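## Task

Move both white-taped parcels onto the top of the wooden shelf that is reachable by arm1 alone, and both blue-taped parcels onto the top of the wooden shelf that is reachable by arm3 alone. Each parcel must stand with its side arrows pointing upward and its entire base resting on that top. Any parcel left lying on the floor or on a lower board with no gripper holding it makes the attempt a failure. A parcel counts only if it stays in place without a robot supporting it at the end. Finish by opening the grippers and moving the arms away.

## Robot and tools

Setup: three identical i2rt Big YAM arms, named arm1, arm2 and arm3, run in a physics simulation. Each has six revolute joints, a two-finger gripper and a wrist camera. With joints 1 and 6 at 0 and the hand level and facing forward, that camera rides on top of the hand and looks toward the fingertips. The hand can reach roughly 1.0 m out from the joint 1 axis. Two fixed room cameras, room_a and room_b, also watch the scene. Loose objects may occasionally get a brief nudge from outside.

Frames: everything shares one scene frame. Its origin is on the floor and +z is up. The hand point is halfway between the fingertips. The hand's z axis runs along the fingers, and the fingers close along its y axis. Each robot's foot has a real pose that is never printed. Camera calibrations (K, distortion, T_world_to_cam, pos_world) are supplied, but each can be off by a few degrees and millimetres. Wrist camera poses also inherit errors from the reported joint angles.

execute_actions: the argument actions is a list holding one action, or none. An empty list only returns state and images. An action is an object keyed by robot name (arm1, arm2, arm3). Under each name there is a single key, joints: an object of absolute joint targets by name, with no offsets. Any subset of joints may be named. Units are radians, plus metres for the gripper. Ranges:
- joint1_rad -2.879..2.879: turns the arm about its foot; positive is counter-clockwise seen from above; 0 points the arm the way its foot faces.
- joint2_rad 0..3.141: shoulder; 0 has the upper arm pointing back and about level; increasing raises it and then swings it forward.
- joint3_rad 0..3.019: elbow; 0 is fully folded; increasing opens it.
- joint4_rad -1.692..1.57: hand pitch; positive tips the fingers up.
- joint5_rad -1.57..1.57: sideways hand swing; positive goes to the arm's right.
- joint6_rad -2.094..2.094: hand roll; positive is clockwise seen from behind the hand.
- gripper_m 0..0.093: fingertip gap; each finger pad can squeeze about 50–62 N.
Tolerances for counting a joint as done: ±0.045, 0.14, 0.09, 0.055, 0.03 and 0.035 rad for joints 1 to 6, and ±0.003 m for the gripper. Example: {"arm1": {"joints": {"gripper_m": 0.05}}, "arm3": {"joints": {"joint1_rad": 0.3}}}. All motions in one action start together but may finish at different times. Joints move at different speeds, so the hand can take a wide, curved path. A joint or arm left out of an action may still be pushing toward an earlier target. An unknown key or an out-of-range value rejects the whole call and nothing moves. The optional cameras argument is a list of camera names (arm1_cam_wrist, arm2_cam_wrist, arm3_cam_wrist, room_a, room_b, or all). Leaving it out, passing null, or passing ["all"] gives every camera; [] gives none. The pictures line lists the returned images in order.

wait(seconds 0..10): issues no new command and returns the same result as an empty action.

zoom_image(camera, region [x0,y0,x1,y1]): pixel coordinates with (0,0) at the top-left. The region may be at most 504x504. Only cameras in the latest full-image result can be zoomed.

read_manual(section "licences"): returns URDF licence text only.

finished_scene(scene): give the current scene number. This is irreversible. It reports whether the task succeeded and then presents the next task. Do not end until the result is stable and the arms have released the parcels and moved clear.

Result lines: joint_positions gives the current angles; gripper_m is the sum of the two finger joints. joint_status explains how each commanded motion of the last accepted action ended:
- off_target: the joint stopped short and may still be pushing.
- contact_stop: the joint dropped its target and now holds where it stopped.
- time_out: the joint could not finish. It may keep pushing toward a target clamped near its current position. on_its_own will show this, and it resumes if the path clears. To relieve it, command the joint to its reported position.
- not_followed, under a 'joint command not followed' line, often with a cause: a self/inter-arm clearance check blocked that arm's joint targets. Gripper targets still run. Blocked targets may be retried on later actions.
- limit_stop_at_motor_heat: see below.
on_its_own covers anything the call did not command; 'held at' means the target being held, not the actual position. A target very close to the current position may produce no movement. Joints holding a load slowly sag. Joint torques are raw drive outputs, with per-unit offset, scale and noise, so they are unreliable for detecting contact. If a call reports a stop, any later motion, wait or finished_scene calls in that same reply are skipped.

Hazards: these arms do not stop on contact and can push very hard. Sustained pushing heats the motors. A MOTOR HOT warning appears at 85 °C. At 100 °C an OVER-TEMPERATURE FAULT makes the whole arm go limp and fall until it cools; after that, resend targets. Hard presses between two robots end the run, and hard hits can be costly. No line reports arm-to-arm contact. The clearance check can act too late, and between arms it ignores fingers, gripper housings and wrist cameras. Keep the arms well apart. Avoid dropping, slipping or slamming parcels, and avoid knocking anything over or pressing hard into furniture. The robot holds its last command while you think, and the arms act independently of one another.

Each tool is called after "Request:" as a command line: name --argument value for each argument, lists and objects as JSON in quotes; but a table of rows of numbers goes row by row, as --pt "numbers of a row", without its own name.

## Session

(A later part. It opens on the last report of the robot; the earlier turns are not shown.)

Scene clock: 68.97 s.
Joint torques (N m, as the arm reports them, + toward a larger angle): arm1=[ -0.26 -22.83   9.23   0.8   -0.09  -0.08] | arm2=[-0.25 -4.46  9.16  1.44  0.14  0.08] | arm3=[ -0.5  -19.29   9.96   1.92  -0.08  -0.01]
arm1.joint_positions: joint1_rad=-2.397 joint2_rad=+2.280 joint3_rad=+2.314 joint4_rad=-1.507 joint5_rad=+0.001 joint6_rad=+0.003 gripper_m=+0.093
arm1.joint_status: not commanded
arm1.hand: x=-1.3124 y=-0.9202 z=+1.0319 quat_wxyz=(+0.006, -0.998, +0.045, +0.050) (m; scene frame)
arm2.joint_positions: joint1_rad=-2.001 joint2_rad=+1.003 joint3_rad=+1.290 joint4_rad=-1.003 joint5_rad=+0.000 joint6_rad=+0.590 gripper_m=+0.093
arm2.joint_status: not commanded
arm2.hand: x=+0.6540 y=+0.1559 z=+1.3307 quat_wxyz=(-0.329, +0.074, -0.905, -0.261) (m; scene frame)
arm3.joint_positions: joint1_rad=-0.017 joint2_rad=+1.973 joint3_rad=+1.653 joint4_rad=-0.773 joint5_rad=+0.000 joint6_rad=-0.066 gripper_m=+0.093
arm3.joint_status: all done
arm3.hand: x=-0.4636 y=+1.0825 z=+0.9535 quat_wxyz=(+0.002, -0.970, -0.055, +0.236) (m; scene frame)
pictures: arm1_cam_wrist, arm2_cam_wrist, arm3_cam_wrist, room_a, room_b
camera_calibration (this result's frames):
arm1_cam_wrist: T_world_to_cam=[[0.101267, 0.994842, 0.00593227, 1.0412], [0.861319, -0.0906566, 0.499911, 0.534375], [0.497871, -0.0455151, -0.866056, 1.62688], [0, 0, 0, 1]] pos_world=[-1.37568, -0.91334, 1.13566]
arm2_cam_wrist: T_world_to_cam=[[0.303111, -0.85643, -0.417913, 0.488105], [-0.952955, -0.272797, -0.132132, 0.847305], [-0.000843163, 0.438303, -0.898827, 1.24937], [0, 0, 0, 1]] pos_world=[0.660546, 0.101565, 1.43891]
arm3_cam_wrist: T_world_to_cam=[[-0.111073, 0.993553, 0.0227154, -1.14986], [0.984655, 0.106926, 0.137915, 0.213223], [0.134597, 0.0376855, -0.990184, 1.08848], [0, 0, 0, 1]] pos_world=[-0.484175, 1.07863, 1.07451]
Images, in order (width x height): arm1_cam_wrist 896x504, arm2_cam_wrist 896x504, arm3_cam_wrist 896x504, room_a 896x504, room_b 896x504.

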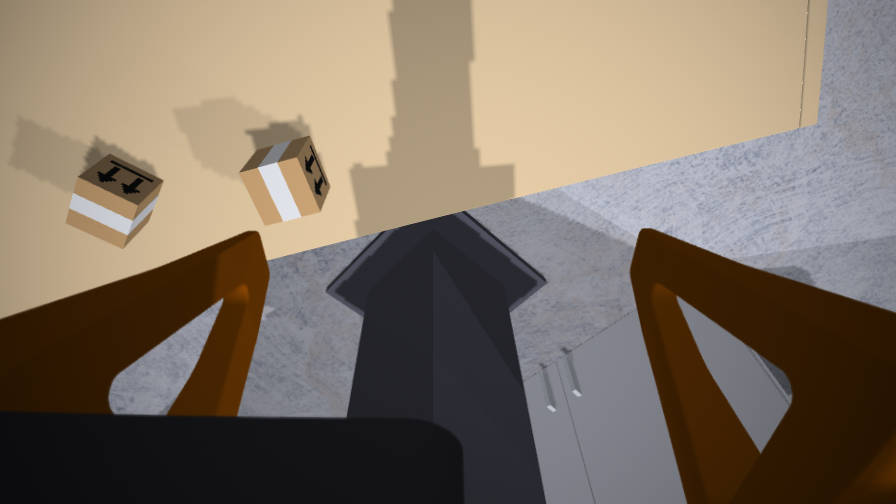

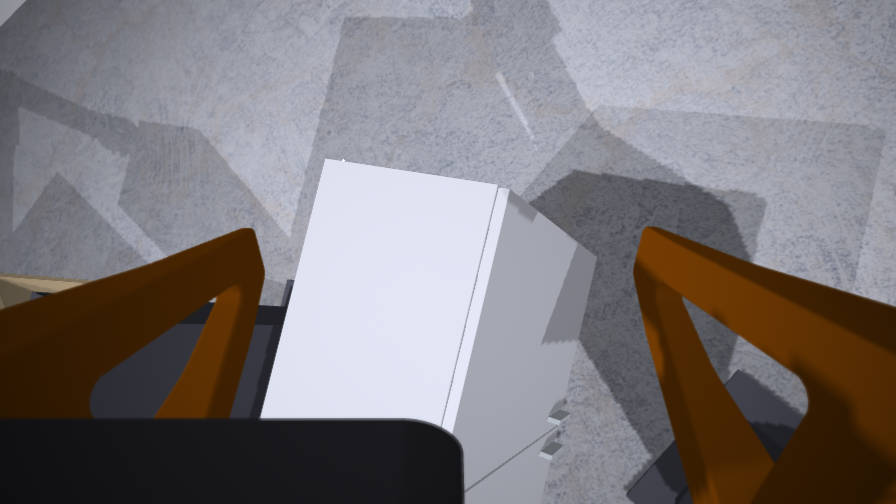

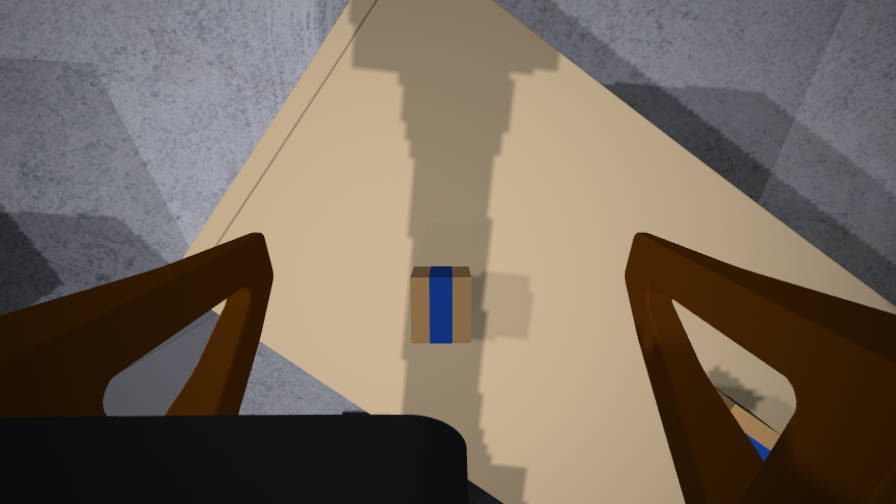

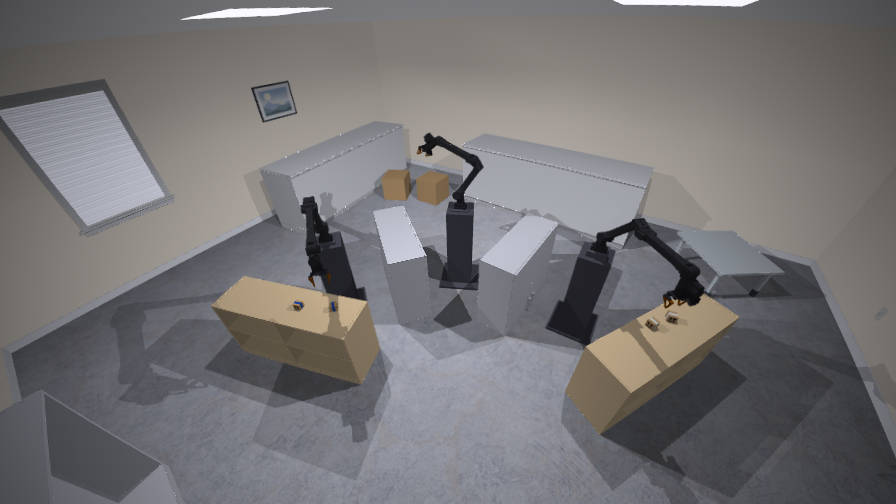

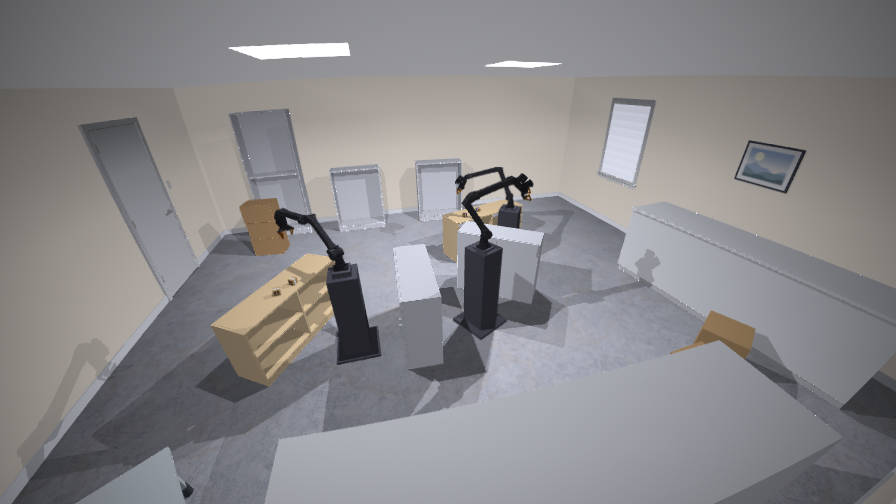

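Request:
zoom_image --camera "room_b" --region '[456, 204, 484, 222]'

Region (456, 204, 484, 222) of room_b's 896x504 image, scaled by 18.000, with more detail than that image has; it fills the top 324 rows of this view, and the rest is white.

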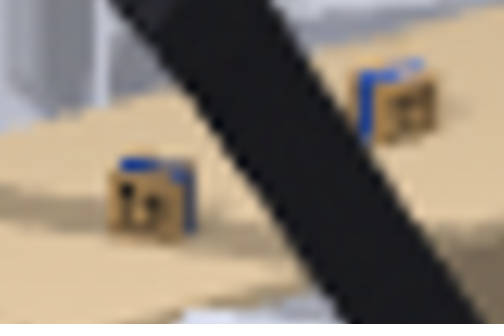

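Request:
finished_scene --scene 2

The scene is finished: the task was done.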